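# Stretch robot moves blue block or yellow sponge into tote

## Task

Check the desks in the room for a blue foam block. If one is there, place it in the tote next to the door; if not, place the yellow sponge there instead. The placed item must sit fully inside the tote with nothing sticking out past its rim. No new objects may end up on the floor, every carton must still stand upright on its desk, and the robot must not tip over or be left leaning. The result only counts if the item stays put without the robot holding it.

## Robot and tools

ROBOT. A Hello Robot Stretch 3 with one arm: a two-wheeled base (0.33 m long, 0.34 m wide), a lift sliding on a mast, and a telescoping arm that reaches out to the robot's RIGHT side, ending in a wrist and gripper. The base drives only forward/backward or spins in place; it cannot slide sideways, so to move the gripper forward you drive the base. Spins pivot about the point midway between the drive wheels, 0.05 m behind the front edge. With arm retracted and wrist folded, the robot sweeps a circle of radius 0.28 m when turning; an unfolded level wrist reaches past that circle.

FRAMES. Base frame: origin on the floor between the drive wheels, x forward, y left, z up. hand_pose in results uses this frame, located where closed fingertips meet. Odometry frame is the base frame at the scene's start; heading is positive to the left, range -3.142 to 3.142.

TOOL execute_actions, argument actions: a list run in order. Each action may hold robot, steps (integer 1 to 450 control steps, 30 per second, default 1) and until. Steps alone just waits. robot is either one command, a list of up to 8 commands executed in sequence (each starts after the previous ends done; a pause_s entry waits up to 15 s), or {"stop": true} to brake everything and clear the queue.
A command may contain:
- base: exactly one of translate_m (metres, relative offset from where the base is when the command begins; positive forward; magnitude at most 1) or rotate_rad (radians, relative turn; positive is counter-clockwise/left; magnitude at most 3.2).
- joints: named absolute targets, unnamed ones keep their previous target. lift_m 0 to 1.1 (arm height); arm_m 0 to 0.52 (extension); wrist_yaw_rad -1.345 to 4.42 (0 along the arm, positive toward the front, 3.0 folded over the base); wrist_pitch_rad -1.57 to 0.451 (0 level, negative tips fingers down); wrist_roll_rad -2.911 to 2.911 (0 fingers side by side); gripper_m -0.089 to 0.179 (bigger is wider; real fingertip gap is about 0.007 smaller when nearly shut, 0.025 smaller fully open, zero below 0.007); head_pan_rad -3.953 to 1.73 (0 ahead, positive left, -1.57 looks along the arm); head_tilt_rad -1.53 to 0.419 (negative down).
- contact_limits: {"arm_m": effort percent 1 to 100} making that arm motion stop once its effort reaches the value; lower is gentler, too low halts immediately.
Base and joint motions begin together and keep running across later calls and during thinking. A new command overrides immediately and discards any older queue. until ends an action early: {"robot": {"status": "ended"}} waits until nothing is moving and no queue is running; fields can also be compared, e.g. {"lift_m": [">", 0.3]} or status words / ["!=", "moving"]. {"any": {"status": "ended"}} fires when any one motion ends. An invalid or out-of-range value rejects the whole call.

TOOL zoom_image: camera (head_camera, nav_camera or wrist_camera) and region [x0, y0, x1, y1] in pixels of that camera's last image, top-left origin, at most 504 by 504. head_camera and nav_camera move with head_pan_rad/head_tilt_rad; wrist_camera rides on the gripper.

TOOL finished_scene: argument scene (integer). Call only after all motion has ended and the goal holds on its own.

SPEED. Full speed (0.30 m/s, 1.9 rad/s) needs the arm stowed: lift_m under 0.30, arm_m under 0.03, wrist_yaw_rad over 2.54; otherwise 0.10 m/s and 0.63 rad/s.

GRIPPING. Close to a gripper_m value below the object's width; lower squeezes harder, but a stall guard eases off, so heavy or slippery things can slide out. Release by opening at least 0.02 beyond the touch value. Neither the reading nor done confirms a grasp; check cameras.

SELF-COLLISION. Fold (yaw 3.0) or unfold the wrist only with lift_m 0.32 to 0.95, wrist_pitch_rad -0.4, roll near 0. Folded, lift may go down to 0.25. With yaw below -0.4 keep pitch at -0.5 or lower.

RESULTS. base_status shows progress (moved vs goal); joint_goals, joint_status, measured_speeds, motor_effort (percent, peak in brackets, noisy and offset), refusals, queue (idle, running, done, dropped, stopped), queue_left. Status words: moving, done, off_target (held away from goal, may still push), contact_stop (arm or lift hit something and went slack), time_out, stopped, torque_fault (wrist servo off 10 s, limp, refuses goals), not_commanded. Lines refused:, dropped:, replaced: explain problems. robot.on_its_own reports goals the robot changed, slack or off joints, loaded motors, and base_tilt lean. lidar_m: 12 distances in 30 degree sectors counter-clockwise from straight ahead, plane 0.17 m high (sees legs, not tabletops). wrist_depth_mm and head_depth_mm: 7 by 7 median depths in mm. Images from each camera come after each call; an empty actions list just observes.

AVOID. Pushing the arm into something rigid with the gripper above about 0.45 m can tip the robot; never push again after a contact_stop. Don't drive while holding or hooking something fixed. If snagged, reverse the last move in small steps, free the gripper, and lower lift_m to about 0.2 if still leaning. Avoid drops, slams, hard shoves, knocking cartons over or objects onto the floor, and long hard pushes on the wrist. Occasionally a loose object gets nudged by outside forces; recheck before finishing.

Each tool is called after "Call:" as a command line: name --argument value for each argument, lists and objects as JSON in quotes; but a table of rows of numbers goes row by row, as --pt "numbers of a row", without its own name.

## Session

Call:
execute_actions --actions '[{"robot":{"joints":{"head_pan_rad":1.1,"head_tilt_rad":-0.5,"lift_m":0.27}},"steps":35}]'

Call:
execute_actions --actions '[{"robot":{"joints":{"head_pan_rad":-0.4}},"steps":40}]'

Call:
execute_actions --actions '[{"robot":{"joints":{"head_pan_rad":-1.9}},"steps":40}]'

Call:
execute_actions --actions '[{"robot":{"joints":{"head_pan_rad":-3.5}},"steps":40}]'

Scene clock: 1.17 s.
robot.base_odometry: x=+0.000 y=+0.000 heading=+0.000 (m, m, rad; robot's odometry frame)
robot.turned_by_wheels: +0.000 (rad since the last result)
robot.turned_by_imu: +0.000 (rad since the last result)
robot.base_tilt: forward=+0.5 right=+2.4 (deg)
robot.lidar_m: 2.49 2.16 2.34 1.54 1.24 1.73 2.11 1.60 1.86 2.17 1.98 1.89
robot.head_depth_mm: 2456 2614 2790 2870 2094 1616 1331 / 2557 2808 2969 2898 2101 1622 1319 / 2668 2858 3203 2884 2065 1632 1329 / 2301 2544 2763 2859 2082 1631 1340 / 2055 2240 2330 2594 2058 1624 1316 / 1859 1966 1226 2180 1910 1614 1319 / 1696 1741 1092 2061 2064 1603 1320
robot.base_status: not_commanded
robot.joint_positions: lift_m=+0.271 arm_m=+0.002 wrist_yaw_rad=+3.026 wrist_pitch_rad=-0.455 wrist_roll_rad=-0.007 gripper_m=+0.037 head_pan_rad=+1.093 head_tilt_rad=-0.493
robot.joint_goals: lift_m=+0.270 arm_m=+0.002 wrist_yaw_rad=+3.026 wrist_pitch_rad=-0.455 wrist_roll_rad=-0.007 gripper_m=+0.037 head_pan_rad=+1.100 head_tilt_rad=-0.500
robot.joint_status: lift_m=moving arm_m=not_commanded wrist_yaw_rad=not_commanded wrist_pitch_rad=not_commanded wrist_roll_rad=not_commanded gripper_m=not_commanded head_pan_rad=done head_tilt_rad=done
robot.measured_speeds: translate_m=+0.000 rotate_rad=+0.000 lift_m=+0.000 arm_m=+0.000 wrist_yaw_rad=+0.000 wrist_pitch_rad=+0.000 wrist_roll_rad=+0.000 head_pan_rad=+0.000 head_tilt_rad=+0.000
robot: refusals=0 queue=running queue_left=0
robot.motor_effort: left_wheel=+0(1) right_wheel=+0(1) lift_m=+10(25) arm_m=-1(0) wrist_yaw_rad=-1(1) wrist_pitch_rad=+9(9) wrist_roll_rad=+0(0) gripper_m=-1(0) head_pan_rad=+3(44) head_tilt_rad=-3(31) (%)
robot.hand_pose: x=+0.0041 y=+0.0711 z=+0.2752 quat_wxyz=(+0.199, +0.694, +0.120, +0.681) (m; robot's base frame)
robot.wrist_depth_mm: - - - - - - - / - - - - - - - / - - - - 975 945 911 / 820 799 782 760 749 705 691 / 642 630 - 592 605 568 551 / 529 516 - - - 474 465 / 452 - - - 420 407 400
pictures: head_camera (sideways: a quarter turn clockwise sets it upright), nav_camera (sideways: a quarter turn counterclockwise sets it upright), wrist_camera
camera_calibration (this result's frames):
head_camera: T_world_to_cam=[[-0.162888, -0.42324, -0.891255, 1.18594], [-0.918686, 0.39451, -0.019444, 0.0373046], [0.359838, 0.815616, -0.453085, 0.547055], [0, 0, 0, 1]] pos_world=[0.0305944, 0.0410315, 1.30556]
nav_camera: T_world_to_cam=[[0.196098, 0.38299, 0.902698, -1.13583], [0.907361, -0.419925, -0.0189485, 0.0671355], [0.371809, 0.822789, -0.429857, 0.520414], [0, 0, 0, 1]] pos_world=[-0.0316773, 0.0350106, 1.25028]
wrist_camera: T_world_to_cam=[[0.994297, -0.0965148, -0.0453636, 0.0248242], [-0.0900506, -0.531966, -0.841964, 0.310575], [0.0571301, 0.841247, -0.537624, 0.250085], [0, 0, 0, 1]] pos_world=[-0.0110025, -0.0427717, 0.397071]
Images, in order (width x height): head_camera 896x504, nav_camera 672x504, wrist_camera 644x364.

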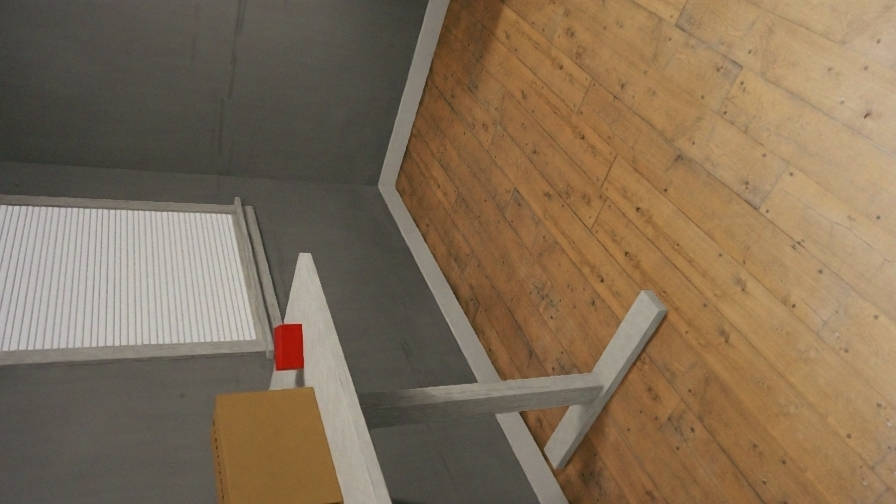

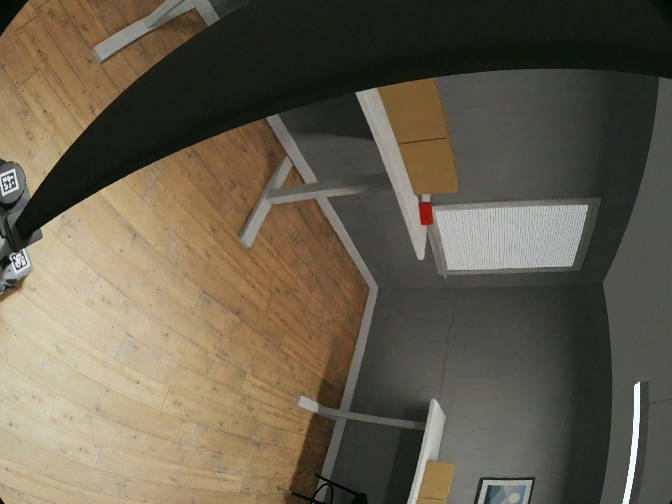

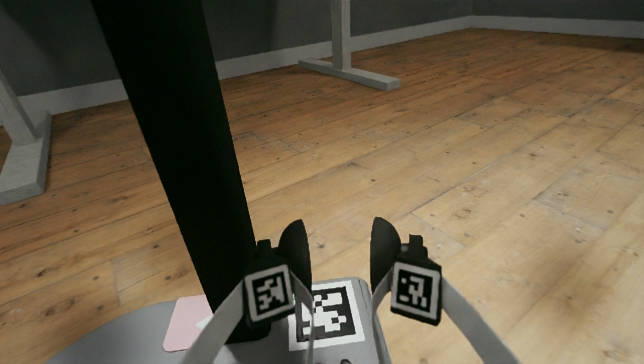

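Scene clock: 2.50 s.
robot.base_odometry: x=+0.000 y=+0.000 heading=+0.000 (m, m, rad; robot's odometry frame)
robot.turned_by_wheels: +0.000 (rad since the last result)
robot.turned_by_imu: +0.000 (rad since the last result)
robot.base_tilt: forward=+0.5 right=+2.4 (deg)
robot.lidar_m: 2.49 2.16 2.33 1.54 1.24 1.74 2.11 1.61 1.87 2.16 1.98 1.89
robot.head_depth_mm: 1890 2004 2148 2296 2089 1620 1331 / 1989 2179 2353 2454 2081 1621 1328 / 2215 2388 2383 2556 2066 1623 1332 / 2464 2654 2926 2893 2074 1620 1325 / 2699 2965 3321 2858 2060 1601 1324 / 2848 3123 3365 2880 2053 1612 1313 / 2661 2854 3061 2875 2041 1607 1308
robot.base_status: not_commanded
robot.joint_positions: lift_m=+0.271 arm_m=+0.002 wrist_yaw_rad=+3.026 wrist_pitch_rad=-0.455 wrist_roll_rad=-0.007 gripper_m=+0.037 head_pan_rad=-0.393 head_tilt_rad=-0.493
robot.joint_goals: lift_m=+0.270 arm_m=+0.002 wrist_yaw_rad=+3.026 wrist_pitch_rad=-0.455 wrist_roll_rad=-0.007 gripper_m=+0.037 head_pan_rad=-0.400 head_tilt_rad=-0.500
robot.joint_status: lift_m=done arm_m=not_commanded wrist_yaw_rad=not_commanded wrist_pitch_rad=not_commanded wrist_roll_rad=not_commanded gripper_m=not_commanded head_pan_rad=done head_tilt_rad=done
robot.measured_speeds: translate_m=+0.000 rotate_rad=+0.000 lift_m=+0.000 arm_m=+0.000 wrist_yaw_rad=+0.000 wrist_pitch_rad=+0.000 wrist_roll_rad=+0.000 head_pan_rad=+0.000 head_tilt_rad=+0.000
robot: refusals=0 queue=done queue_left=0
robot.motor_effort: left_wheel=-1(0) right_wheel=+0(1) lift_m=+13(11) arm_m=-1(1) wrist_yaw_rad=-1(0) wrist_pitch_rad=+9(9) wrist_roll_rad=+0(0) gripper_m=+0(0) head_pan_rad=-3(40) head_tilt_rad=-3(3) (%)
robot.hand_pose: x=+0.0041 y=+0.0711 z=+0.2752 quat_wxyz=(+0.199, +0.694, +0.120, +0.681) (m; robot's base frame)
robot.wrist_depth_mm: - - - - - - - / - - - - - - - / - - - - 967 968 913 / 830 812 774 758 726 703 693 / 637 636 - 604 599 573 557 / 524 519 - - - 479 465 / 452 - - - 412 405 399
pictures: head_camera (sideways: a quarter turn clockwise sets it upright), nav_camera (sideways: a quarter turn counterclockwise sets it upright), wrist_camera
camera_calibration (this result's frames):
head_camera: T_world_to_cam=[[-0.435787, 0.126343, -0.891138, 1.18745], [0.314841, 0.948946, -0.0194253, 0.0297557], [0.843188, -0.289032, -0.453316, 0.544406], [0, 0, 0, 1]] pos_world=[0.0490692, -0.0209117, 1.30555]
nav_camera: T_world_to_cam=[[0.398514, -0.162862, 0.902587, -1.13692], [-0.341138, -0.939822, -0.01896, 0.0747664], [0.851359, -0.30035, -0.43009, 0.517793], [0, 0, 0, 1]] pos_world=[0.0377541, 0.0406266, 1.25028]
wrist_camera: T_world_to_cam=[[0.994297, -0.0965155, -0.0453635, 0.0248241], [-0.090051, -0.531966, -0.841963, 0.310575], [0.0571307, 0.841247, -0.537624, 0.250085], [0, 0, 0, 1]] pos_world=[-0.0110024, -0.0427717, 0.397071]
Images, in order (width x height): head_camera 896x504, nav_camera 672x504, wrist_camera 644x364.

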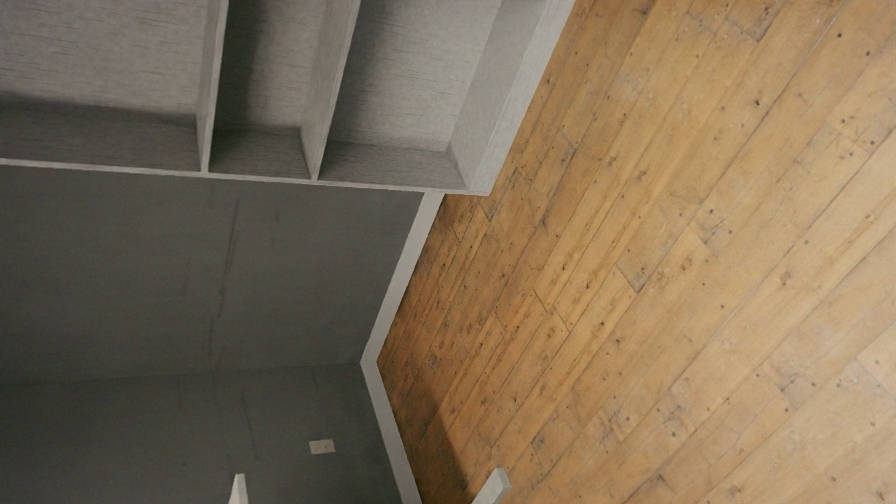

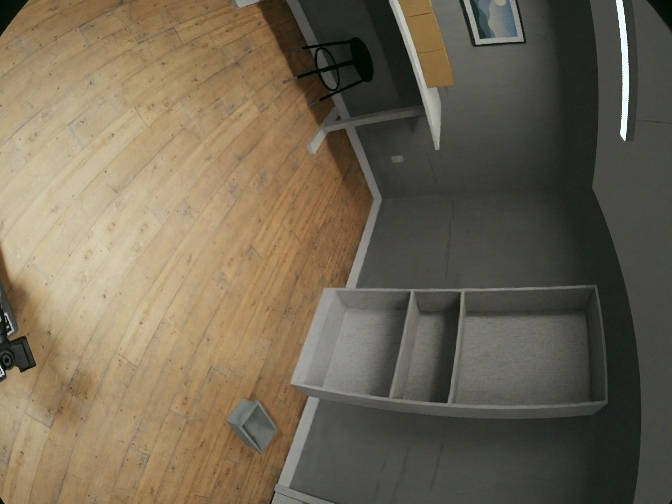

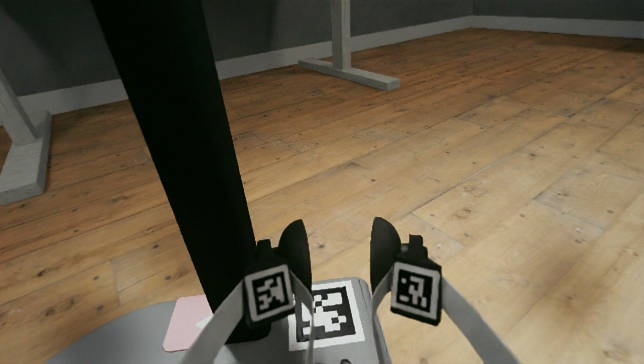

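Scene clock: 3.83 s.
robot.base_odometry: x=+0.000 y=+0.000 heading=+0.000 (m, m, rad; robot's odometry frame)
robot.turned_by_wheels: +0.000 (rad since the last result)
robot.turned_by_imu: +0.000 (rad since the last result)
robot.base_tilt: forward=+0.5 right=+2.4 (deg)
robot.lidar_m: 2.49 2.16 2.33 1.54 1.24 1.74 2.10 1.60 1.86 2.17 1.98 1.89
robot.head_depth_mm: 1948 2073 2059 2324 2100 1628 1344 / 2119 2264 2318 2512 2078 1623 1332 / 2324 2499 2667 2751 2009 1623 1323 / 2455 2639 2888 2849 2051 1612 1327 / 2303 2466 2685 2764 2075 1623 1325 / 2118 2278 2428 2588 2055 1604 1323 / 1954 2055 2230 2406 2040 1607 1318
robot.base_status: not_commanded
robot.joint_positions: lift_m=+0.271 arm_m=+0.002 wrist_yaw_rad=+3.026 wrist_pitch_rad=-0.455 wrist_roll_rad=-0.007 gripper_m=+0.037 head_pan_rad=-1.893 head_tilt_rad=-0.494
robot.joint_goals: lift_m=+0.270 arm_m=+0.002 wrist_yaw_rad=+3.026 wrist_pitch_rad=-0.455 wrist_roll_rad=-0.007 gripper_m=+0.037 head_pan_rad=-1.900 head_tilt_rad=-0.500
robot.joint_status: lift_m=done arm_m=not_commanded wrist_yaw_rad=not_commanded wrist_pitch_rad=not_commanded wrist_roll_rad=not_commanded gripper_m=not_commanded head_pan_rad=done head_tilt_rad=done
robot.measured_speeds: translate_m=+0.000 rotate_rad=+0.000 lift_m=+0.000 arm_m=+0.000 wrist_yaw_rad=+0.000 wrist_pitch_rad=+0.000 wrist_roll_rad=+0.000 head_pan_rad=+0.000 head_tilt_rad=+0.000
robot: refusals=0 queue=done queue_left=0
robot.motor_effort: left_wheel=-1(1) right_wheel=+0(1) lift_m=+13(13) arm_m=-1(1) wrist_yaw_rad=+0(0) wrist_pitch_rad=+9(9) wrist_roll_rad=+1(1) gripper_m=+0(0) head_pan_rad=-3(42) head_tilt_rad=-3(3) (%)
robot.hand_pose: x=+0.0041 y=+0.0711 z=+0.2752 quat_wxyz=(+0.199, +0.694, +0.120, +0.681) (m; robot's base frame)
robot.wrist_depth_mm: - - - - - - - / - - - - - - - / - - - - 973 934 906 / 805 774 769 748 738 708 694 / 642 622 - 606 614 568 557 / 526 526 - - - 482 468 / 451 - - - 414 408 398
pictures: head_camera (sideways: a quarter turn clockwise sets it upright), nav_camera (sideways: a quarter turn counterclockwise sets it upright), wrist_camera
camera_calibration (this result's frames):
head_camera: T_world_to_cam=[[0.0952122, 0.44367, -0.891118, 1.18418], [0.96884, -0.246924, -0.019422, 0.025762], [-0.228655, -0.861502, -0.453356, 0.550997], [0, 0, 0, 1]] pos_world=[-0.0117197, -0.0443409, 1.30554]
nav_camera: T_world_to_cam=[[-0.134276, -0.409074, 0.902568, -1.13364], [-0.961599, 0.273801, -0.018962, 0.0785539], [-0.239367, -0.870454, -0.430131, 0.524499], [0, 0, 0, 1]] pos_world=[0.0488647, -0.0286987, 1.25028]
wrist_camera: T_world_to_cam=[[0.994297, -0.0965153, -0.0453636, 0.0248241], [-0.0900509, -0.531967, -0.841963, 0.310575], [0.0571305, 0.841247, -0.537624, 0.250085], [0, 0, 0, 1]] pos_world=[-0.0110025, -0.0427717, 0.397071]
Images, in order (width x height): head_camera 896x504, nav_camera 672x504, wrist_camera 644x364.

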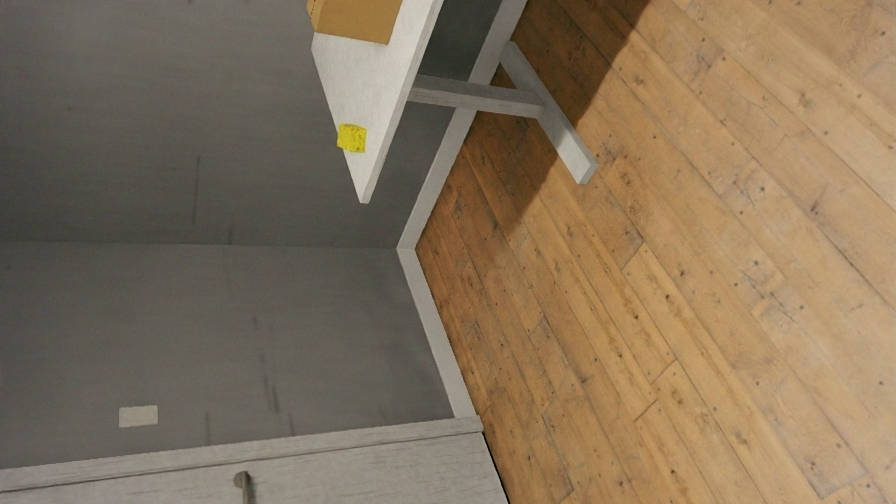

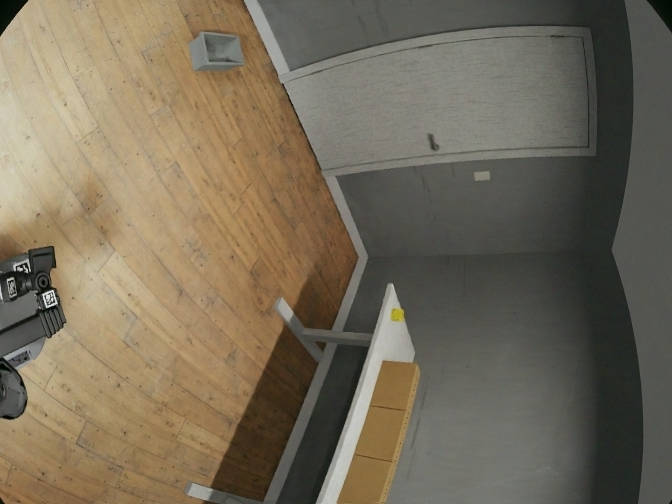

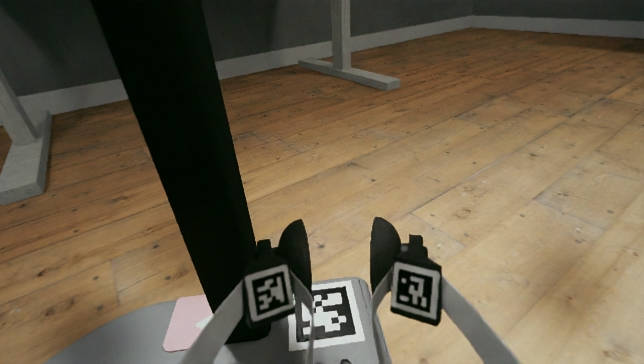

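Scene clock: 5.17 s.
robot.base_odometry: x=+0.000 y=+0.000 heading=+0.000 (m, m, rad; robot's odometry frame)
robot.turned_by_wheels: +0.000 (rad since the last result)
robot.turned_by_imu: +0.000 (rad since the last result)
robot.base_tilt: forward=+0.4 right=+2.4 (deg)
robot.lidar_m: 2.50 2.16 2.33 1.54 1.24 1.73 2.10 1.60 1.86 2.18 1.98 1.89
robot.head_depth_mm: 1549 1637 1770 1886 1975 1621 1299 / 1681 1791 1951 2116 2084 1628 1324 / 1829 1975 2150 2326 2076 1623 1318 / 2007 2184 2365 2569 2073 1610 1330 / 2199 2378 2587 2736 2050 1615 1324 / 2063 2192 2391 2596 2051 1607 1312 / 1910 2064 2181 2336 2044 1614 1311
robot.base_status: not_commanded
robot.joint_positions: lift_m=+0.271 arm_m=+0.002 wrist_yaw_rad=+3.026 wrist_pitch_rad=-0.455 wrist_roll_rad=-0.007 gripper_m=+0.037 head_pan_rad=-3.493 head_tilt_rad=-0.494
robot.joint_goals: lift_m=+0.270 arm_m=+0.002 wrist_yaw_rad=+3.026 wrist_pitch_rad=-0.455 wrist_roll_rad=-0.007 gripper_m=+0.037 head_pan_rad=-3.500 head_tilt_rad=-0.500
robot.joint_status: lift_m=done arm_m=not_commanded wrist_yaw_rad=not_commanded wrist_pitch_rad=not_commanded wrist_roll_rad=not_commanded gripper_m=not_commanded head_pan_rad=done head_tilt_rad=done
robot.measured_speeds: translate_m=+0.000 rotate_rad=+0.000 lift_m=+0.000 arm_m=+0.000 wrist_yaw_rad=+0.000 wrist_pitch_rad=+0.000 wrist_roll_rad=+0.000 head_pan_rad=+0.000 head_tilt_rad=+0.000
robot: refusals=0 queue=done queue_left=0
robot.motor_effort: left_wheel=-1(1) right_wheel=+0(1) lift_m=+12(12) arm_m=+0(1) wrist_yaw_rad=-1(1) wrist_pitch_rad=+9(9) wrist_roll_rad=+0(0) gripper_m=+0(0) head_pan_rad=-3(41) head_tilt_rad=-3(3) (%)
robot.hand_pose: x=+0.0041 y=+0.0711 z=+0.2752 quat_wxyz=(+0.199, +0.694, +0.120, +0.681) (m; robot's base frame)
robot.wrist_depth_mm: - - - - - - - / - - - - - - - / - - - - 980 967 899 / 808 800 783 752 719 710 679 / 645 633 - 598 607 570 561 / 527 516 - - - 475 470 / 459 - - - 410 410 402
pictures: head_camera (sideways: a quarter turn clockwise sets it upright), nav_camera (sideways: a quarter turn counterclockwise sets it upright), wrist_camera
camera_calibration (this result's frames):
head_camera: T_world_to_cam=[[0.440733, -0.108137, -0.891101, 1.18205], [-0.275106, -0.961218, -0.0194193, 0.0333465], [-0.854442, 0.253706, -0.453389, 0.554858], [0, 0, 0, 1]] pos_world=[-0.0377019, 0.0191068, 1.30554]
nav_camera: T_world_to_cam=[[-0.405012, 0.146174, 0.902551, -1.13197], [0.301762, 0.953195, -0.0189637, 0.0708495], [-0.863079, 0.264675, -0.430165, 0.528348], [0, 0, 0, 1]] pos_world=[-0.0238332, -0.0419092, 1.25028]
wrist_camera: T_world_to_cam=[[0.994297, -0.096515, -0.0453635, 0.0248241], [-0.0900508, -0.531967, -0.841963, 0.310575], [0.0571303, 0.841247, -0.537624, 0.250085], [0, 0, 0, 1]] pos_world=[-0.0110025, -0.0427717, 0.397071]
Images, in order (width x height): head_camera 896x504, nav_camera 672x504, wrist_camera 644x364.

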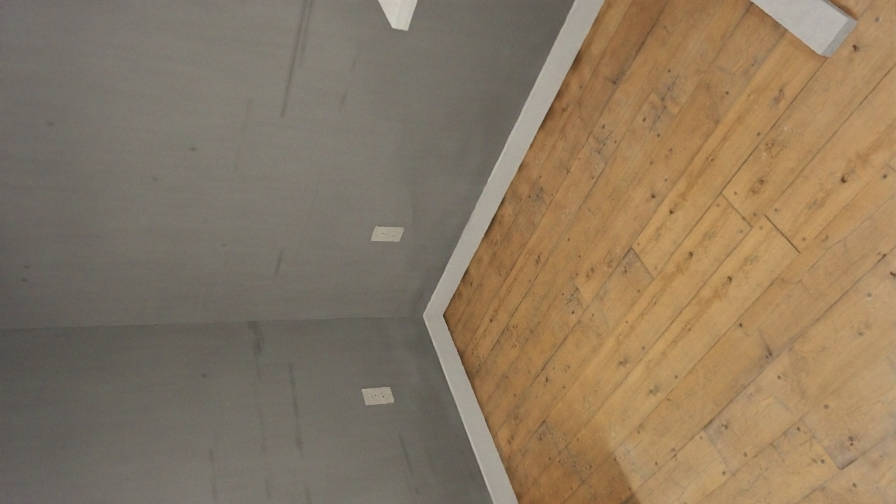

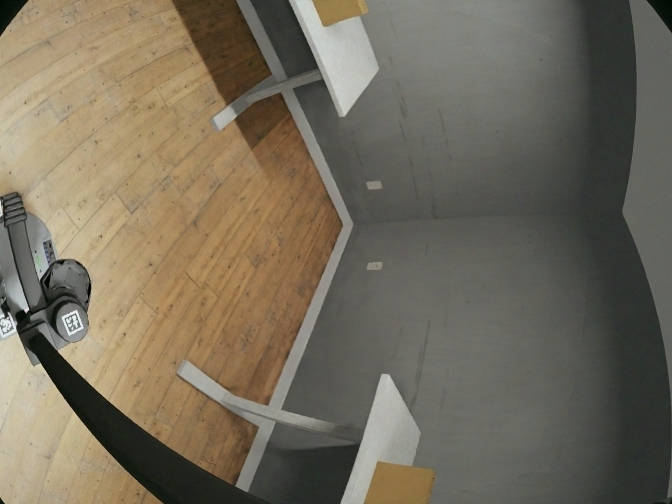

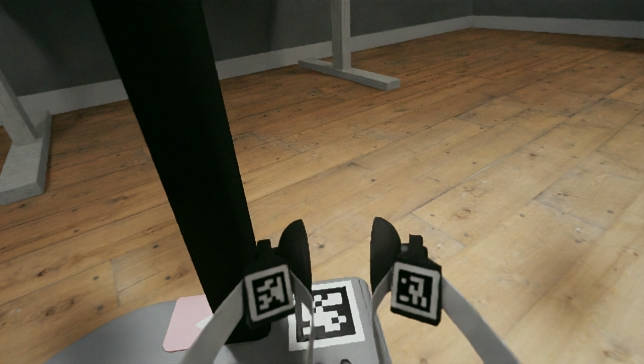

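Window corner first.

Call:
execute_actions --actions '[{"robot":[{"joints":{"head_pan_rad":-3.9,"head_tilt_rad":-0.3},"base":{"rotate_rad":0.88}},{"base":{"translate_m":1}},{"base":{"translate_m":0.9}},{"base":{"rotate_rad":0.45}},{"base":{"translate_m":0.7}}],"steps":450},{"steps":450,"until":{"robot":{"status":"ended"}}}]'

Call:
execute_actions --actions '[{"robot":{"joints":{"head_pan_rad":-2.4}},"steps":40}]'

Scene clock: 27.13 s.
robot.base_odometry: x=+1.378 y=+2.144 heading=+1.330 (m, m, rad; robot's odometry frame)
robot.turned_by_wheels: +1.330 (rad since the last result)
robot.turned_by_imu: +1.323 (rad since the last result)
robot.base_tilt: forward=+0.4 right=+2.5 (deg)
robot.lidar_m: 0.54 0.48 0.48 0.56 1.01 3.96 3.48 1.61 0.88 0.56 0.50 0.50
robot.head_depth_mm: 3113 3081 2896 - - - - / 3750 3937 - 1409 2688 1999 1551 / 3936 - - 1399 2513 1430 1495 / 3959 - - 1389 2755 1987 1518 / 3933 - - 3644 2734 1980 1544 / 3801 - - - 2711 1977 1525 / 3848 - - - 2712 1945 1520
robot.base_status: done (translate_m +0.7000 of +0.7000)
robot.joint_positions: lift_m=+0.271 arm_m=+0.002 wrist_yaw_rad=+3.026 wrist_pitch_rad=-0.455 wrist_roll_rad=-0.007 gripper_m=+0.037 head_pan_rad=-3.893 head_tilt_rad=-0.309
robot.joint_goals: lift_m=+0.270 arm_m=+0.002 wrist_yaw_rad=+3.026 wrist_pitch_rad=-0.455 wrist_roll_rad=-0.007 gripper_m=+0.037 head_pan_rad=-3.900 head_tilt_rad=-0.300
robot.joint_status: lift_m=done arm_m=not_commanded wrist_yaw_rad=not_commanded wrist_pitch_rad=not_commanded wrist_roll_rad=not_commanded gripper_m=not_commanded head_pan_rad=done head_tilt_rad=done
robot.measured_speeds: translate_m=+0.000 rotate_rad=+0.000 lift_m=+0.000 arm_m=+0.000 wrist_yaw_rad=+0.000 wrist_pitch_rad=+0.000 wrist_roll_rad=+0.000 head_pan_rad=+0.000 head_tilt_rad=+0.000
robot: refusals=0 queue=done queue_left=0
robot.motor_effort: left_wheel=-4(11) right_wheel=+4(12) lift_m=+14(14) arm_m=-1(1) wrist_yaw_rad=-1(0) wrist_pitch_rad=+9(9) wrist_roll_rad=+0(0) gripper_m=+0(1) head_pan_rad=-3(29) head_tilt_rad=+4(21) (%)
robot.hand_pose: x=+0.0041 y=+0.0710 z=+0.2751 quat_wxyz=(+0.199, +0.694, +0.120, +0.681) (m; robot's base frame)
robot.wrist_depth_mm: - - 762 606 494 420 366 / - - 857 666 536 450 382 / - - 917 731 572 479 404 / 847 793 780 713 613 517 438 / 636 621 - 603 586 530 449 / 526 512 - - - 475 455 / 451 - - - 417 406 403
pictures: head_camera (sideways: a quarter turn clockwise sets it upright), nav_camera (sideways: a quarter turn counterclockwise sets it upright), wrist_camera
camera_calibration (this result's frames):
head_camera: T_world_to_cam=[[0.238508, -0.154322, -0.958801, 1.27165], [-0.631446, -0.774743, -0.0323794, 0.052399], [-0.737828, 0.613154, -0.282229, 0.331402], [0, 0, 0, 1]] pos_world=[-0.0256932, 0.0336379, 1.31448]
nav_camera: T_world_to_cam=[[-0.189505, 0.174233, 0.966297, -1.2165], [0.64737, 0.762104, -0.010456, 0.0576688], [-0.738241, 0.62357, -0.257216, 0.302509], [0, 0, 0, 1]] pos_world=[-0.0445409, -0.0206316, 1.25391]
wrist_camera: T_world_to_cam=[[0.994296, -0.0965289, -0.0453692, 0.0248229], [-0.0900795, -0.532209, -0.841807, 0.31046], [0.0571128, 0.841092, -0.537869, 0.250163], [0, 0, 0, 1]] pos_world=[-0.0110028, -0.0427848, 0.397028]
Images, in order (width x height): head_camera 896x504, nav_camera 672x504, wrist_camera 644x364.

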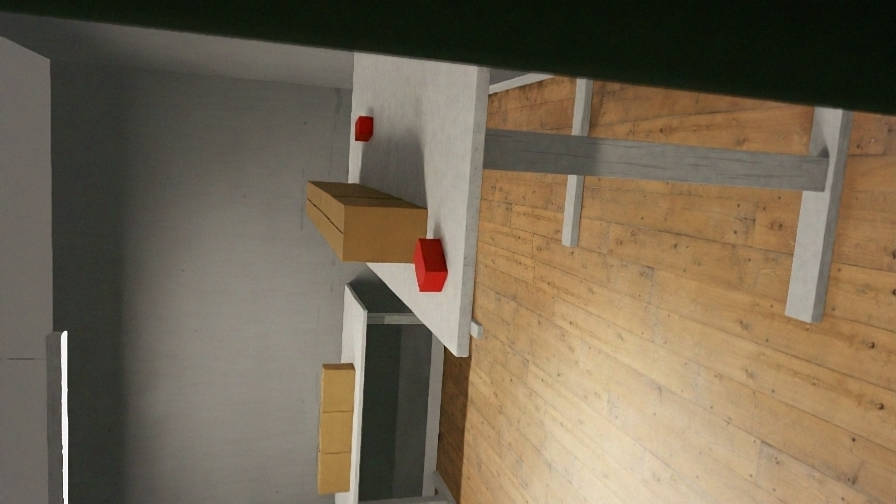

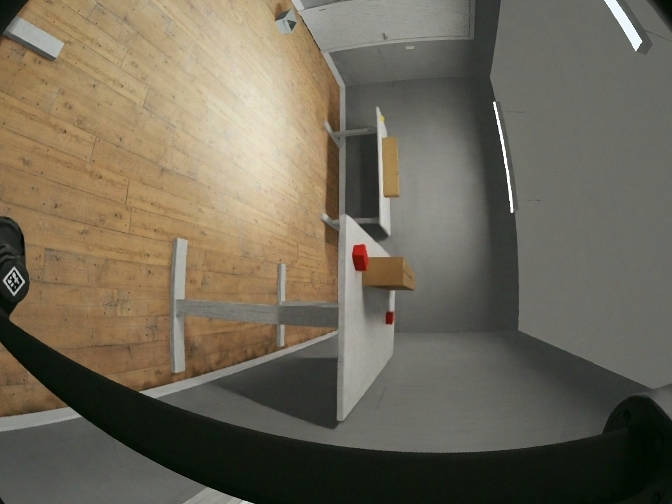

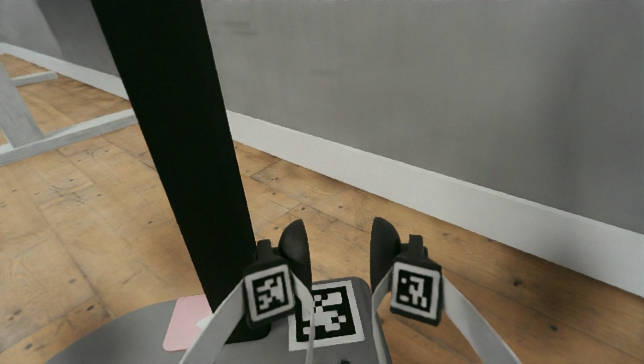

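Scene clock: 28.47 s.
robot.base_odometry: x=+1.378 y=+2.144 heading=+1.330 (m, m, rad; robot's odometry frame)
robot.turned_by_wheels: +0.000 (rad since the last result)
robot.turned_by_imu: +0.000 (rad since the last result)
robot.base_tilt: forward=+0.4 right=+2.4 (deg)
robot.lidar_m: 0.54 0.48 0.48 0.56 1.01 3.95 3.50 1.60 0.88 0.56 0.50 0.50
robot.head_depth_mm: 2882 3026 3164 3260 924 2002 1541 / 2872 3063 3223 1275 922 1994 1549 / 2915 3103 3179 1140 915 1995 1526 / 2917 3111 3233 1257 937 1771 1443 / 2748 2917 3015 1238 955 1901 1474 / 1699 1665 1801 1219 1651 1816 1534 / 1173 1188 1281 1166 1194 1368 1393
robot.base_status: done (translate_m +0.7000 of +0.7000)
robot.joint_positions: lift_m=+0.271 arm_m=+0.002 wrist_yaw_rad=+3.026 wrist_pitch_rad=-0.455 wrist_roll_rad=-0.007 gripper_m=+0.037 head_pan_rad=-2.407 head_tilt_rad=-0.309
robot.joint_goals: lift_m=+0.270 arm_m=+0.002 wrist_yaw_rad=+3.026 wrist_pitch_rad=-0.455 wrist_roll_rad=-0.007 gripper_m=+0.037 head_pan_rad=-2.400 head_tilt_rad=-0.300
robot.joint_status: lift_m=done arm_m=not_commanded wrist_yaw_rad=not_commanded wrist_pitch_rad=not_commanded wrist_roll_rad=not_commanded gripper_m=not_commanded head_pan_rad=done head_tilt_rad=done
robot.measured_speeds: translate_m=+0.000 rotate_rad=+0.000 lift_m=+0.000 arm_m=+0.000 wrist_yaw_rad=+0.000 wrist_pitch_rad=+0.000 wrist_roll_rad=+0.000 head_pan_rad=+0.000 head_tilt_rad=+0.000
robot: refusals=0 queue=done queue_left=0
robot.motor_effort: left_wheel=-4(5) right_wheel=+4(4) lift_m=+13(13) arm_m=-1(1) wrist_yaw_rad=+0(1) wrist_pitch_rad=+9(9) wrist_roll_rad=+0(0) gripper_m=+0(0) head_pan_rad=+4(41) head_tilt_rad=+4(4) (%)
robot.hand_pose: x=+0.0041 y=+0.0710 z=+0.2751 quat_wxyz=(+0.199, +0.694, +0.120, +0.681) (m; robot's base frame)
robot.wrist_depth_mm: - - 741 608 490 419 364 / - - 834 668 535 449 386 / 977 - 908 724 572 484 405 / 836 805 784 731 617 517 433 / 647 621 - 598 586 532 449 / 521 519 - - - 478 456 / 454 - - - 417 404 396
pictures: head_camera (sideways: a quarter turn clockwise sets it upright), nav_camera (sideways: a quarter turn counterclockwise sets it upright), wrist_camera
camera_calibration (this result's frames):
head_camera: T_world_to_cam=[[0.174006, 0.224551, -0.958801, 1.27204], [0.718361, -0.694917, -0.0323794, 0.0441652], [-0.673557, -0.683131, -0.282228, 0.33101], [0, 0, 0, 1]] pos_world=[-0.0301147, -0.0288238, 1.31448]
nav_camera: T_world_to_cam=[[-0.189687, -0.174035, 0.966297, -1.2165], [-0.704416, 0.70971, -0.010456, 0.0659147], [-0.683972, -0.682659, -0.257216, 0.302178], [0, 0, 0, 1]] pos_world=[0.0223595, -0.0522092, 1.25391]
wrist_camera: T_world_to_cam=[[0.994296, -0.096529, -0.0453693, 0.024823], [-0.0900796, -0.532209, -0.841807, 0.31046], [0.0571128, 0.841092, -0.537869, 0.250163], [0, 0, 0, 1]] pos_world=[-0.0110028, -0.0427848, 0.397028]
Images, in order (width x height): head_camera 896x504, nav_camera 672x504, wrist_camera 644x364.

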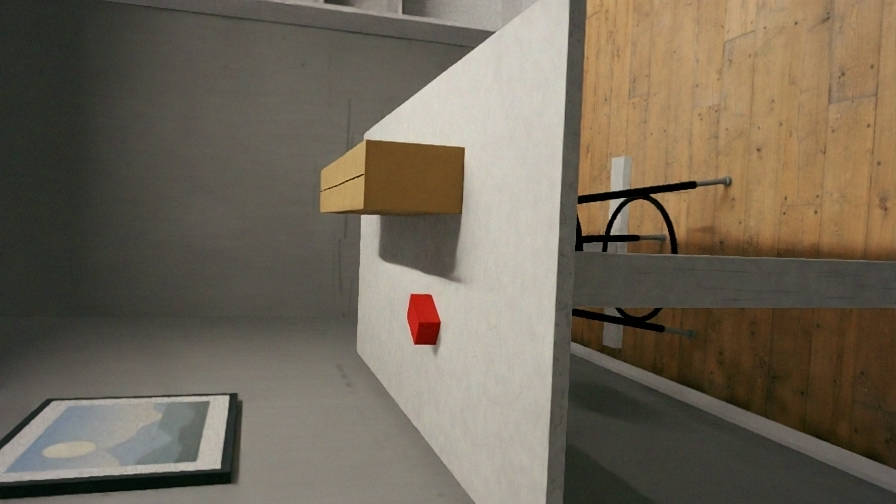

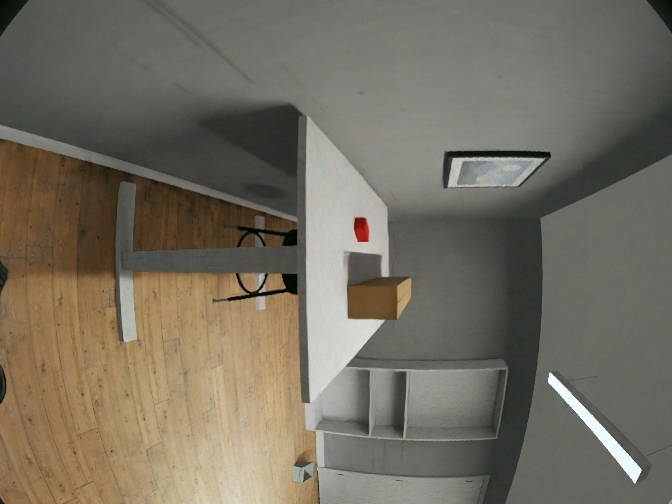

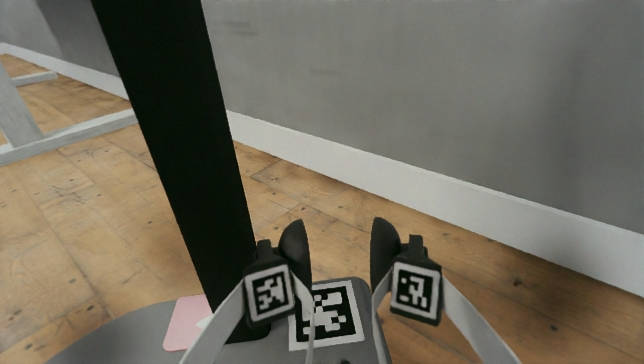

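Call:
execute_actions --actions '[{"robot":[{"joints":{"head_pan_rad":-0.7,"head_tilt_rad":-0.6},"base":{"rotate_rad":3.07}},{"base":{"translate_m":1}},{"base":{"translate_m":1}},{"base":{"translate_m":1}},{"base":{"translate_m":1}},{"base":{"translate_m":0.2}},{"base":{"rotate_rad":-0.69},"joints":{"lift_m":0.85}}],"steps":450},{"steps":450,"until":{"robot":{"status":"ended"}}}]'

Scene clock: 63.80 s.
robot.base_odometry: x=+0.085 y=-1.852 heading=-2.573 (m, m, rad; robot's odometry frame)
robot.turned_by_wheels: +2.380 (rad since the last result)
robot.turned_by_imu: +2.369 (rad since the last result)
robot.base_tilt: forward=+0.5 right=+2.4 (deg)
robot.lidar_m: 1.16 0.67 0.49 0.48 0.50 0.71 1.41 3.24 2.90 2.90 0.98 0.94
robot.head_depth_mm: 1423 1620 1540 1064 874 1496 1255 / 1314 1486 1547 1069 871 1498 1248 / 1238 1366 1444 1052 1267 1419 1255 / 1150 1268 1379 1156 1772 1492 1246 / 1085 1190 1297 1485 1662 1489 1247 / 1025 1120 1239 1376 1545 1475 1249 / 971 1051 1152 1271 1430 1479 1246
robot.base_status: done (rotate_rad -0.6898 of -0.6900)
robot.joint_positions: lift_m=+0.716 arm_m=+0.002 wrist_yaw_rad=+3.026 wrist_pitch_rad=-0.455 wrist_roll_rad=-0.007 gripper_m=+0.037 head_pan_rad=-0.707 head_tilt_rad=-0.593
robot.joint_goals: lift_m=+0.850 arm_m=+0.002 wrist_yaw_rad=+3.026 wrist_pitch_rad=-0.455 wrist_roll_rad=-0.007 gripper_m=+0.037 head_pan_rad=-0.700 head_tilt_rad=-0.600
robot.joint_status: lift_m=moving arm_m=not_commanded wrist_yaw_rad=not_commanded wrist_pitch_rad=not_commanded wrist_roll_rad=not_commanded gripper_m=not_commanded head_pan_rad=done head_tilt_rad=done
robot.measured_speeds: translate_m=+0.000 rotate_rad=+0.000 lift_m=+0.110 arm_m=+0.000 wrist_yaw_rad=+0.000 wrist_pitch_rad=+0.000 wrist_roll_rad=+0.000 head_pan_rad=+0.000 head_tilt_rad=+0.000
robot: refusals=0 queue=running queue_left=0
robot.motor_effort: left_wheel=+3(11) right_wheel=-5(13) lift_m=+44(48) arm_m=-1(1) wrist_yaw_rad=+0(0) wrist_pitch_rad=+9(9) wrist_roll_rad=+0(0) gripper_m=+0(0) head_pan_rad=+4(44) head_tilt_rad=-3(26) (%)
robot.hand_pose: x=+0.0041 y=+0.0710 z=+0.7207 quat_wxyz=(+0.199, +0.694, +0.120, +0.681) (m; robot's base frame)
robot.wrist_depth_mm: 443 - 456 468 471 500 510 / 476 484 498 508 512 549 556 / 524 537 548 551 568 602 611 / 570 599 595 614 629 664 678 / 626 656 - 686 708 744 765 / 712 744 - 783 - 868 860 / 824 851 - 857 863 883 849
pictures: head_camera (sideways: a quarter turn clockwise sets it upright), nav_camera (sideways: a quarter turn counterclockwise sets it upright), wrist_camera
camera_calibration (this result's frames):
head_camera: T_world_to_cam=[[-0.441132, 0.310903, -0.841868, 1.12322], [0.591411, 0.806279, -0.0121346, 0.0185749], [0.675008, -0.503243, -0.539547, 0.657631], [0, 0, 0, 1]] pos_world=[0.0405986, -0.0332421, 1.30066]
nav_camera: T_world_to_cam=[[0.395343, -0.334925, 0.855295, -1.07521], [-0.616401, -0.787088, -0.0232968, 0.0820888], [0.680995, -0.517994, -0.517618, 0.632722], [0, 0, 0, 1]] pos_world=[0.0447971, 0.0322417, 1.24904]
wrist_camera: T_world_to_cam=[[0.994295, -0.0965364, -0.0453729, 0.0450347], [-0.0900952, -0.532334, -0.841726, 0.685415], [0.0571037, 0.841012, -0.537995, 0.489945], [0, 0, 0, 1]] pos_world=[-0.0110029, -0.0428323, 0.842563]
Images, in order (width x height): head_camera 896x504, nav_camera 672x504, wrist_camera 644x364.

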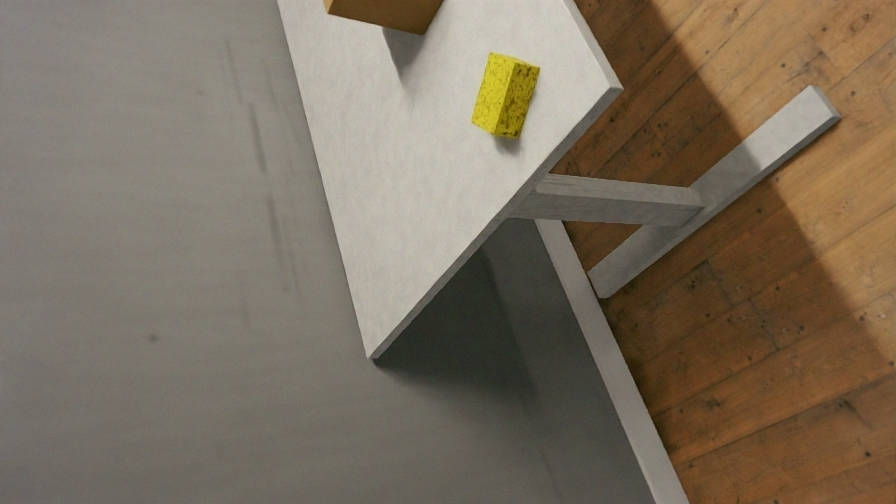

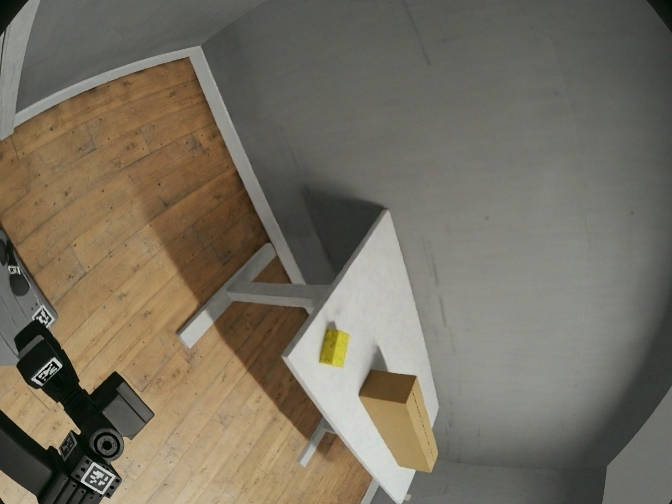

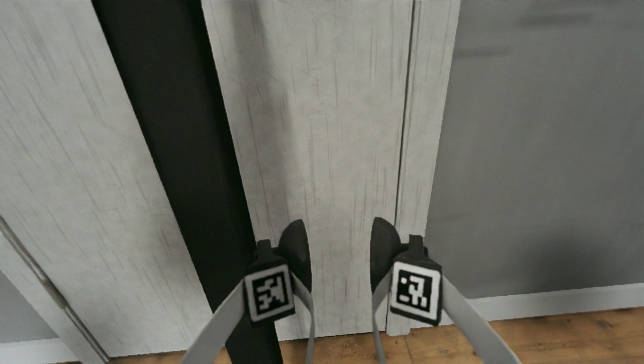

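Call:
execute_actions --actions '[{"robot":{"joints":{"head_pan_rad":-1.6,"wrist_yaw_rad":0,"gripper_m":0.17},"base":{"translate_m":0.65}},"steps":450,"until":{"robot":{"status":"ended"}}}]'

Scene clock: 74.57 s.
robot.base_odometry: x=-0.463 y=-2.202 heading=-2.574 (m, m, rad; robot's odometry frame)
robot.turned_by_wheels: +0.000 (rad since the last result)
robot.turned_by_imu: +0.001 (rad since the last result)
robot.base_tilt: forward=+0.5 right=+2.4 (deg)
robot.lidar_m: 0.52 0.54 0.47 0.46 0.49 0.66 2.06 3.84 3.15 0.64 0.70 0.53
robot.head_depth_mm: 2799 3079 3262 1117 790 1412 - / 2804 3053 1296 993 767 1374 1322 / 2829 3101 1288 1005 812 723 - / 2844 3163 1532 1056 810 1021 1176 / 2160 2268 1533 1060 810 1392 1207 / 1459 1529 1430 1048 809 1484 1223 / 1109 1143 1175 1051 808 1306 1211
robot.base_status: done (translate_m +0.6500 of +0.6500)
robot.joint_positions: lift_m=+0.849 arm_m=+0.002 wrist_yaw_rad=+0.001 wrist_pitch_rad=-0.455 wrist_roll_rad=-0.007 gripper_m=+0.170 head_pan_rad=-1.593 head_tilt_rad=-0.593
robot.joint_goals: lift_m=+0.850 arm_m=+0.002 wrist_yaw_rad=+0.000 wrist_pitch_rad=-0.455 wrist_roll_rad=-0.007 gripper_m=+0.170 head_pan_rad=-1.600 head_tilt_rad=-0.600
robot.joint_status: lift_m=done arm_m=not_commanded wrist_yaw_rad=done wrist_pitch_rad=not_commanded wrist_roll_rad=not_commanded gripper_m=done head_pan_rad=done head_tilt_rad=done
robot.measured_speeds: translate_m=+0.000 rotate_rad=+0.000 lift_m=+0.000 arm_m=+0.000 wrist_yaw_rad=+0.000 wrist_pitch_rad=+0.000 wrist_roll_rad=+0.000 head_pan_rad=+0.000 head_tilt_rad=+0.000
robot: refusals=0 queue=done queue_left=0
robot.motor_effort: left_wheel=+2(6) right_wheel=-5(5) lift_m=+46(50) arm_m=-1(1) wrist_yaw_rad=-2(2) wrist_pitch_rad=+9(9) wrist_roll_rad=+0(0) gripper_m=+0(83) head_pan_rad=-3(41) head_tilt_rad=-3(3) (%)
robot.hand_pose: x=-0.0212 y=-0.3667 z=+0.8538 quat_wxyz=(+0.692, +0.161, -0.686, -0.159) (m; robot's base frame)
robot.wrist_depth_mm: 577 814 - - - - - / 574 834 - 944 880 - - / 570 699 690 649 639 - - / 522 517 503 488 433 456 - / 417 409 396 384 377 378 - / 552 - - - - - - / 528 835 - 964 - - 978
pictures: head_camera (sideways: a quarter turn clockwise sets it upright), nav_camera (sideways: a quarter turn counterclockwise sets it upright), wrist_camera
camera_calibration (this result's frames):
head_camera: T_world_to_cam=[[-0.0382094, 0.538329, -0.841868, 1.12077], [0.998579, 0.0519002, -0.0121346, 0.0160911], [0.0371607, -0.841135, -0.539547, 0.661522], [0, 0, 0, 1]] pos_world=[0.00217295, -0.0477469, 1.30066]
nav_camera: T_world_to_cam=[[-0.00935884, -0.518058, 0.855295, -1.07274], [-0.99952, -0.0204057, -0.0232968, 0.0844259], [0.029522, -0.855102, -0.517618, 0.636697], [0, 0, 0, 1]] pos_world=[0.0555492, -0.00957974, 1.24904]
wrist_camera: T_world_to_cam=[[-0.998763, -0.0203313, -0.0453732, 0.0196676], [0.0272626, 0.539215, -0.841727, 0.957665], [0.0415794, -0.841922, -0.537994, 0.313615], [0, 0, 0, 1]] pos_world=[-0.0195051, -0.251948, 0.975708]
Images, in order (width x height): head_camera 896x504, nav_camera 672x504, wrist_camera 644x364.

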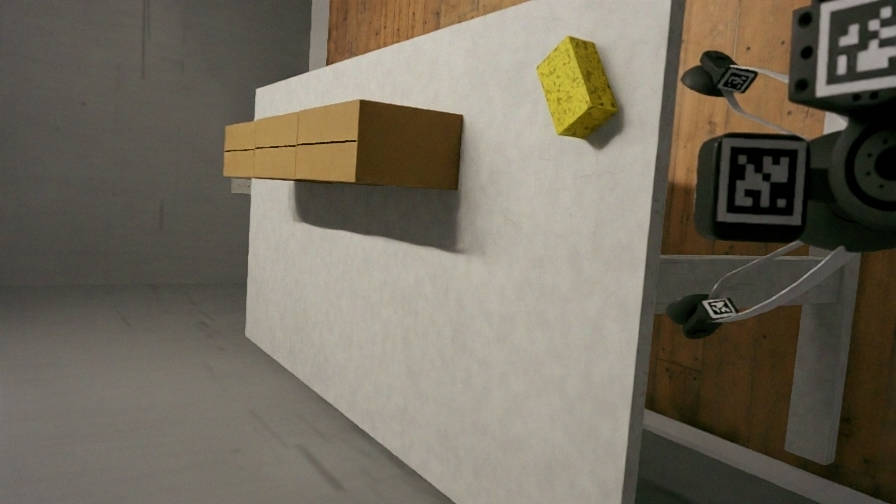

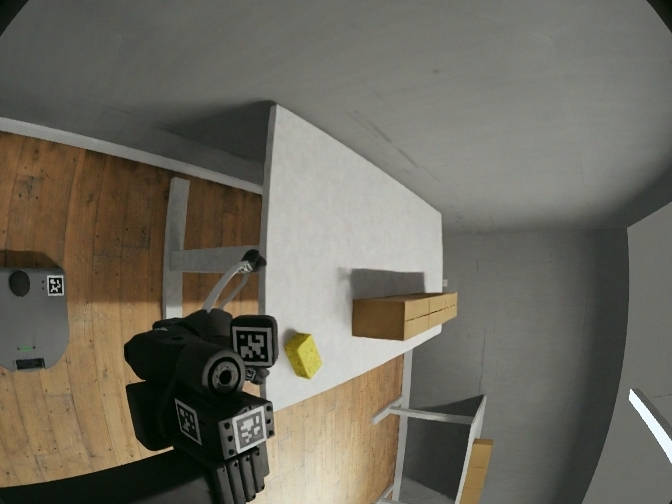

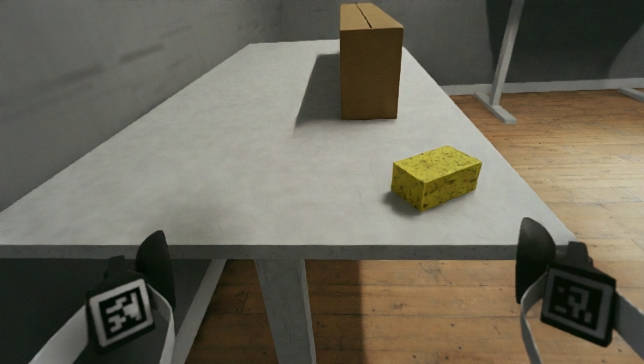

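Call:
execute_actions --actions '[{"robot":{"joints":{"arm_m":0.28,"wrist_yaw_rad":0.55,"gripper_m":0.179},"base":{"translate_m":-0.25}},"steps":450,"until":{"robot":{"status":"ended"}}}]'

Scene clock: 83.50 s.
robot.base_odometry: x=-0.252 y=-2.067 heading=-2.574 (m, m, rad; robot's odometry frame)
robot.turned_by_wheels: +0.000 (rad since the last result)
robot.turned_by_imu: +0.000 (rad since the last result)
robot.base_tilt: forward=+0.5 right=+2.4 (deg)
robot.lidar_m: 0.77 0.64 0.49 0.47 0.48 0.68 1.81 3.62 3.04 1.90 0.71 0.78
robot.head_depth_mm: 2738 3063 3273 2684 - 1425 1254 / 2785 3021 3291 2767 1791 1495 1256 / 2868 3119 1770 1222 1687 1449 1249 / 2803 3080 1283 1074 760 1410 1218 / 2841 3134 1109 1007 762 1441 1217 / 2179 2229 1522 1052 797 1368 1195 / 1639 1711 1507 1049 805 1084 1225
robot.base_status: done (translate_m -0.2500 of -0.2500)
robot.joint_positions: lift_m=+0.849 arm_m=+0.280 wrist_yaw_rad=+0.550 wrist_pitch_rad=-0.455 wrist_roll_rad=-0.007 gripper_m=+0.179 head_pan_rad=-1.593 head_tilt_rad=-0.593
robot.joint_goals: lift_m=+0.850 arm_m=+0.280 wrist_yaw_rad=+0.550 wrist_pitch_rad=-0.455 wrist_roll_rad=-0.007 gripper_m=+0.179 head_pan_rad=-1.600 head_tilt_rad=-0.600
robot.joint_status: lift_m=done arm_m=done wrist_yaw_rad=done wrist_pitch_rad=not_commanded wrist_roll_rad=not_commanded gripper_m=done head_pan_rad=done head_tilt_rad=done
robot.measured_speeds: translate_m=+0.000 rotate_rad=+0.000 lift_m=+0.000 arm_m=+0.000 wrist_yaw_rad=+0.000 wrist_pitch_rad=+0.000 wrist_roll_rad=+0.000 head_pan_rad=+0.000 head_tilt_rad=+0.000
robot: refusals=0 queue=done queue_left=0
robot.motor_effort: left_wheel=+2(3) right_wheel=-4(10) lift_m=+46(46) arm_m=+2(3) wrist_yaw_rad=-1(2) wrist_pitch_rad=+9(9) wrist_roll_rad=+0(0) gripper_m=+0(47) head_pan_rad=-3(2) head_tilt_rad=-4(3) (%)
robot.hand_pose: x=+0.0932 y=-0.6120 z=+0.8538 quat_wxyz=(+0.709, +0.340, -0.617, +0.034) (m; robot's base frame)
robot.wrist_depth_mm: 527 641 812 - - 651 - / 546 659 848 - 386 604 - / 575 655 667 651 413 552 - / 533 514 498 480 441 457 - / 411 412 393 385 376 366 - / 349 - 325 315 310 309 - / 632 274 274 226 228 262 935
pictures: head_camera (sideways: a quarter turn clockwise sets it upright), nav_camera (sideways: a quarter turn counterclockwise sets it upright), wrist_camera
camera_calibration (this result's frames):
head_camera: T_world_to_cam=[[-0.0380435, 0.538341, -0.841868, 1.12077], [0.998595, 0.0515923, -0.0121346, 0.016091], [0.0369014, -0.841146, -0.539547, 0.661524], [0, 0, 0, 1]] pos_world=[0.00215823, -0.0477457, 1.30066]
nav_camera: T_world_to_cam=[[-0.00951855, -0.518055, 0.855295, -1.07274], [-0.999527, -0.0200975, -0.0232968, 0.0844259], [0.0292583, -0.855111, -0.517618, 0.636698], [0, 0, 0, 1]] pos_world=[0.0555463, -0.00959498, 1.24904]
wrist_camera: T_world_to_cam=[[-0.84187, -0.537769, -0.0453733, -0.202349], [-0.257695, 0.474437, -0.841726, 1.0737], [0.474181, -0.696932, -0.537994, 0.150796], [0, 0, 0, 1]] pos_world=[0.0348304, -0.513125, 0.975708]
Images, in order (width x height): head_camera 896x504, nav_camera 672x504, wrist_camera 644x364.

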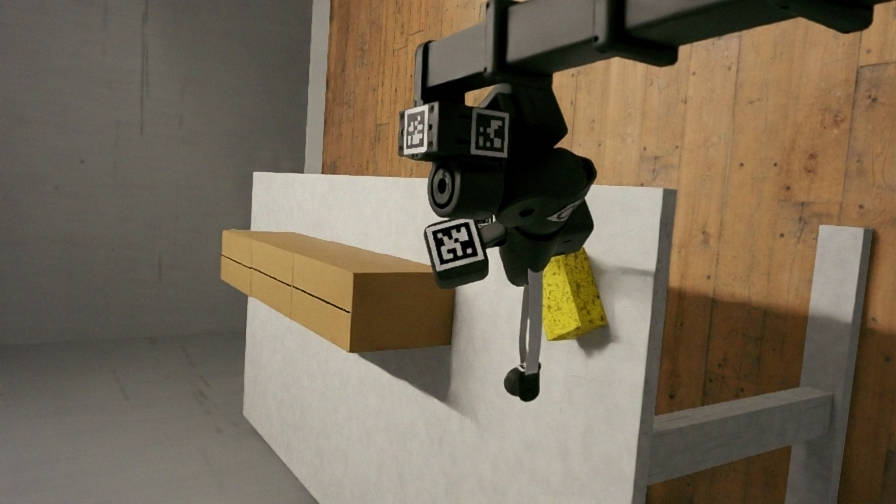

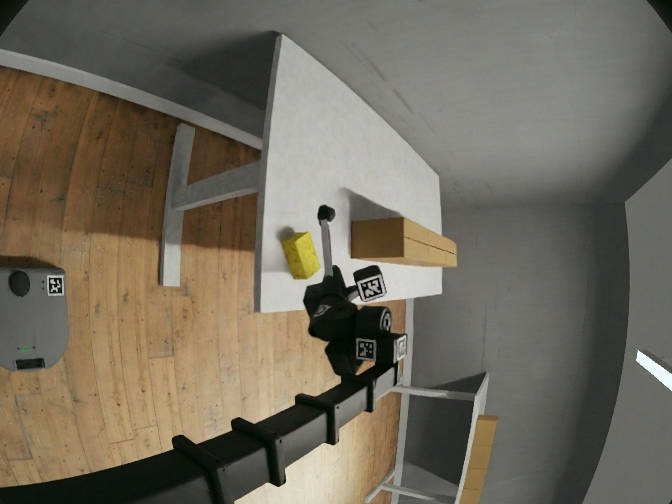

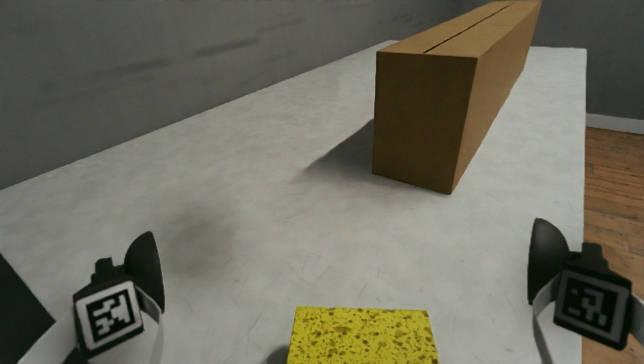

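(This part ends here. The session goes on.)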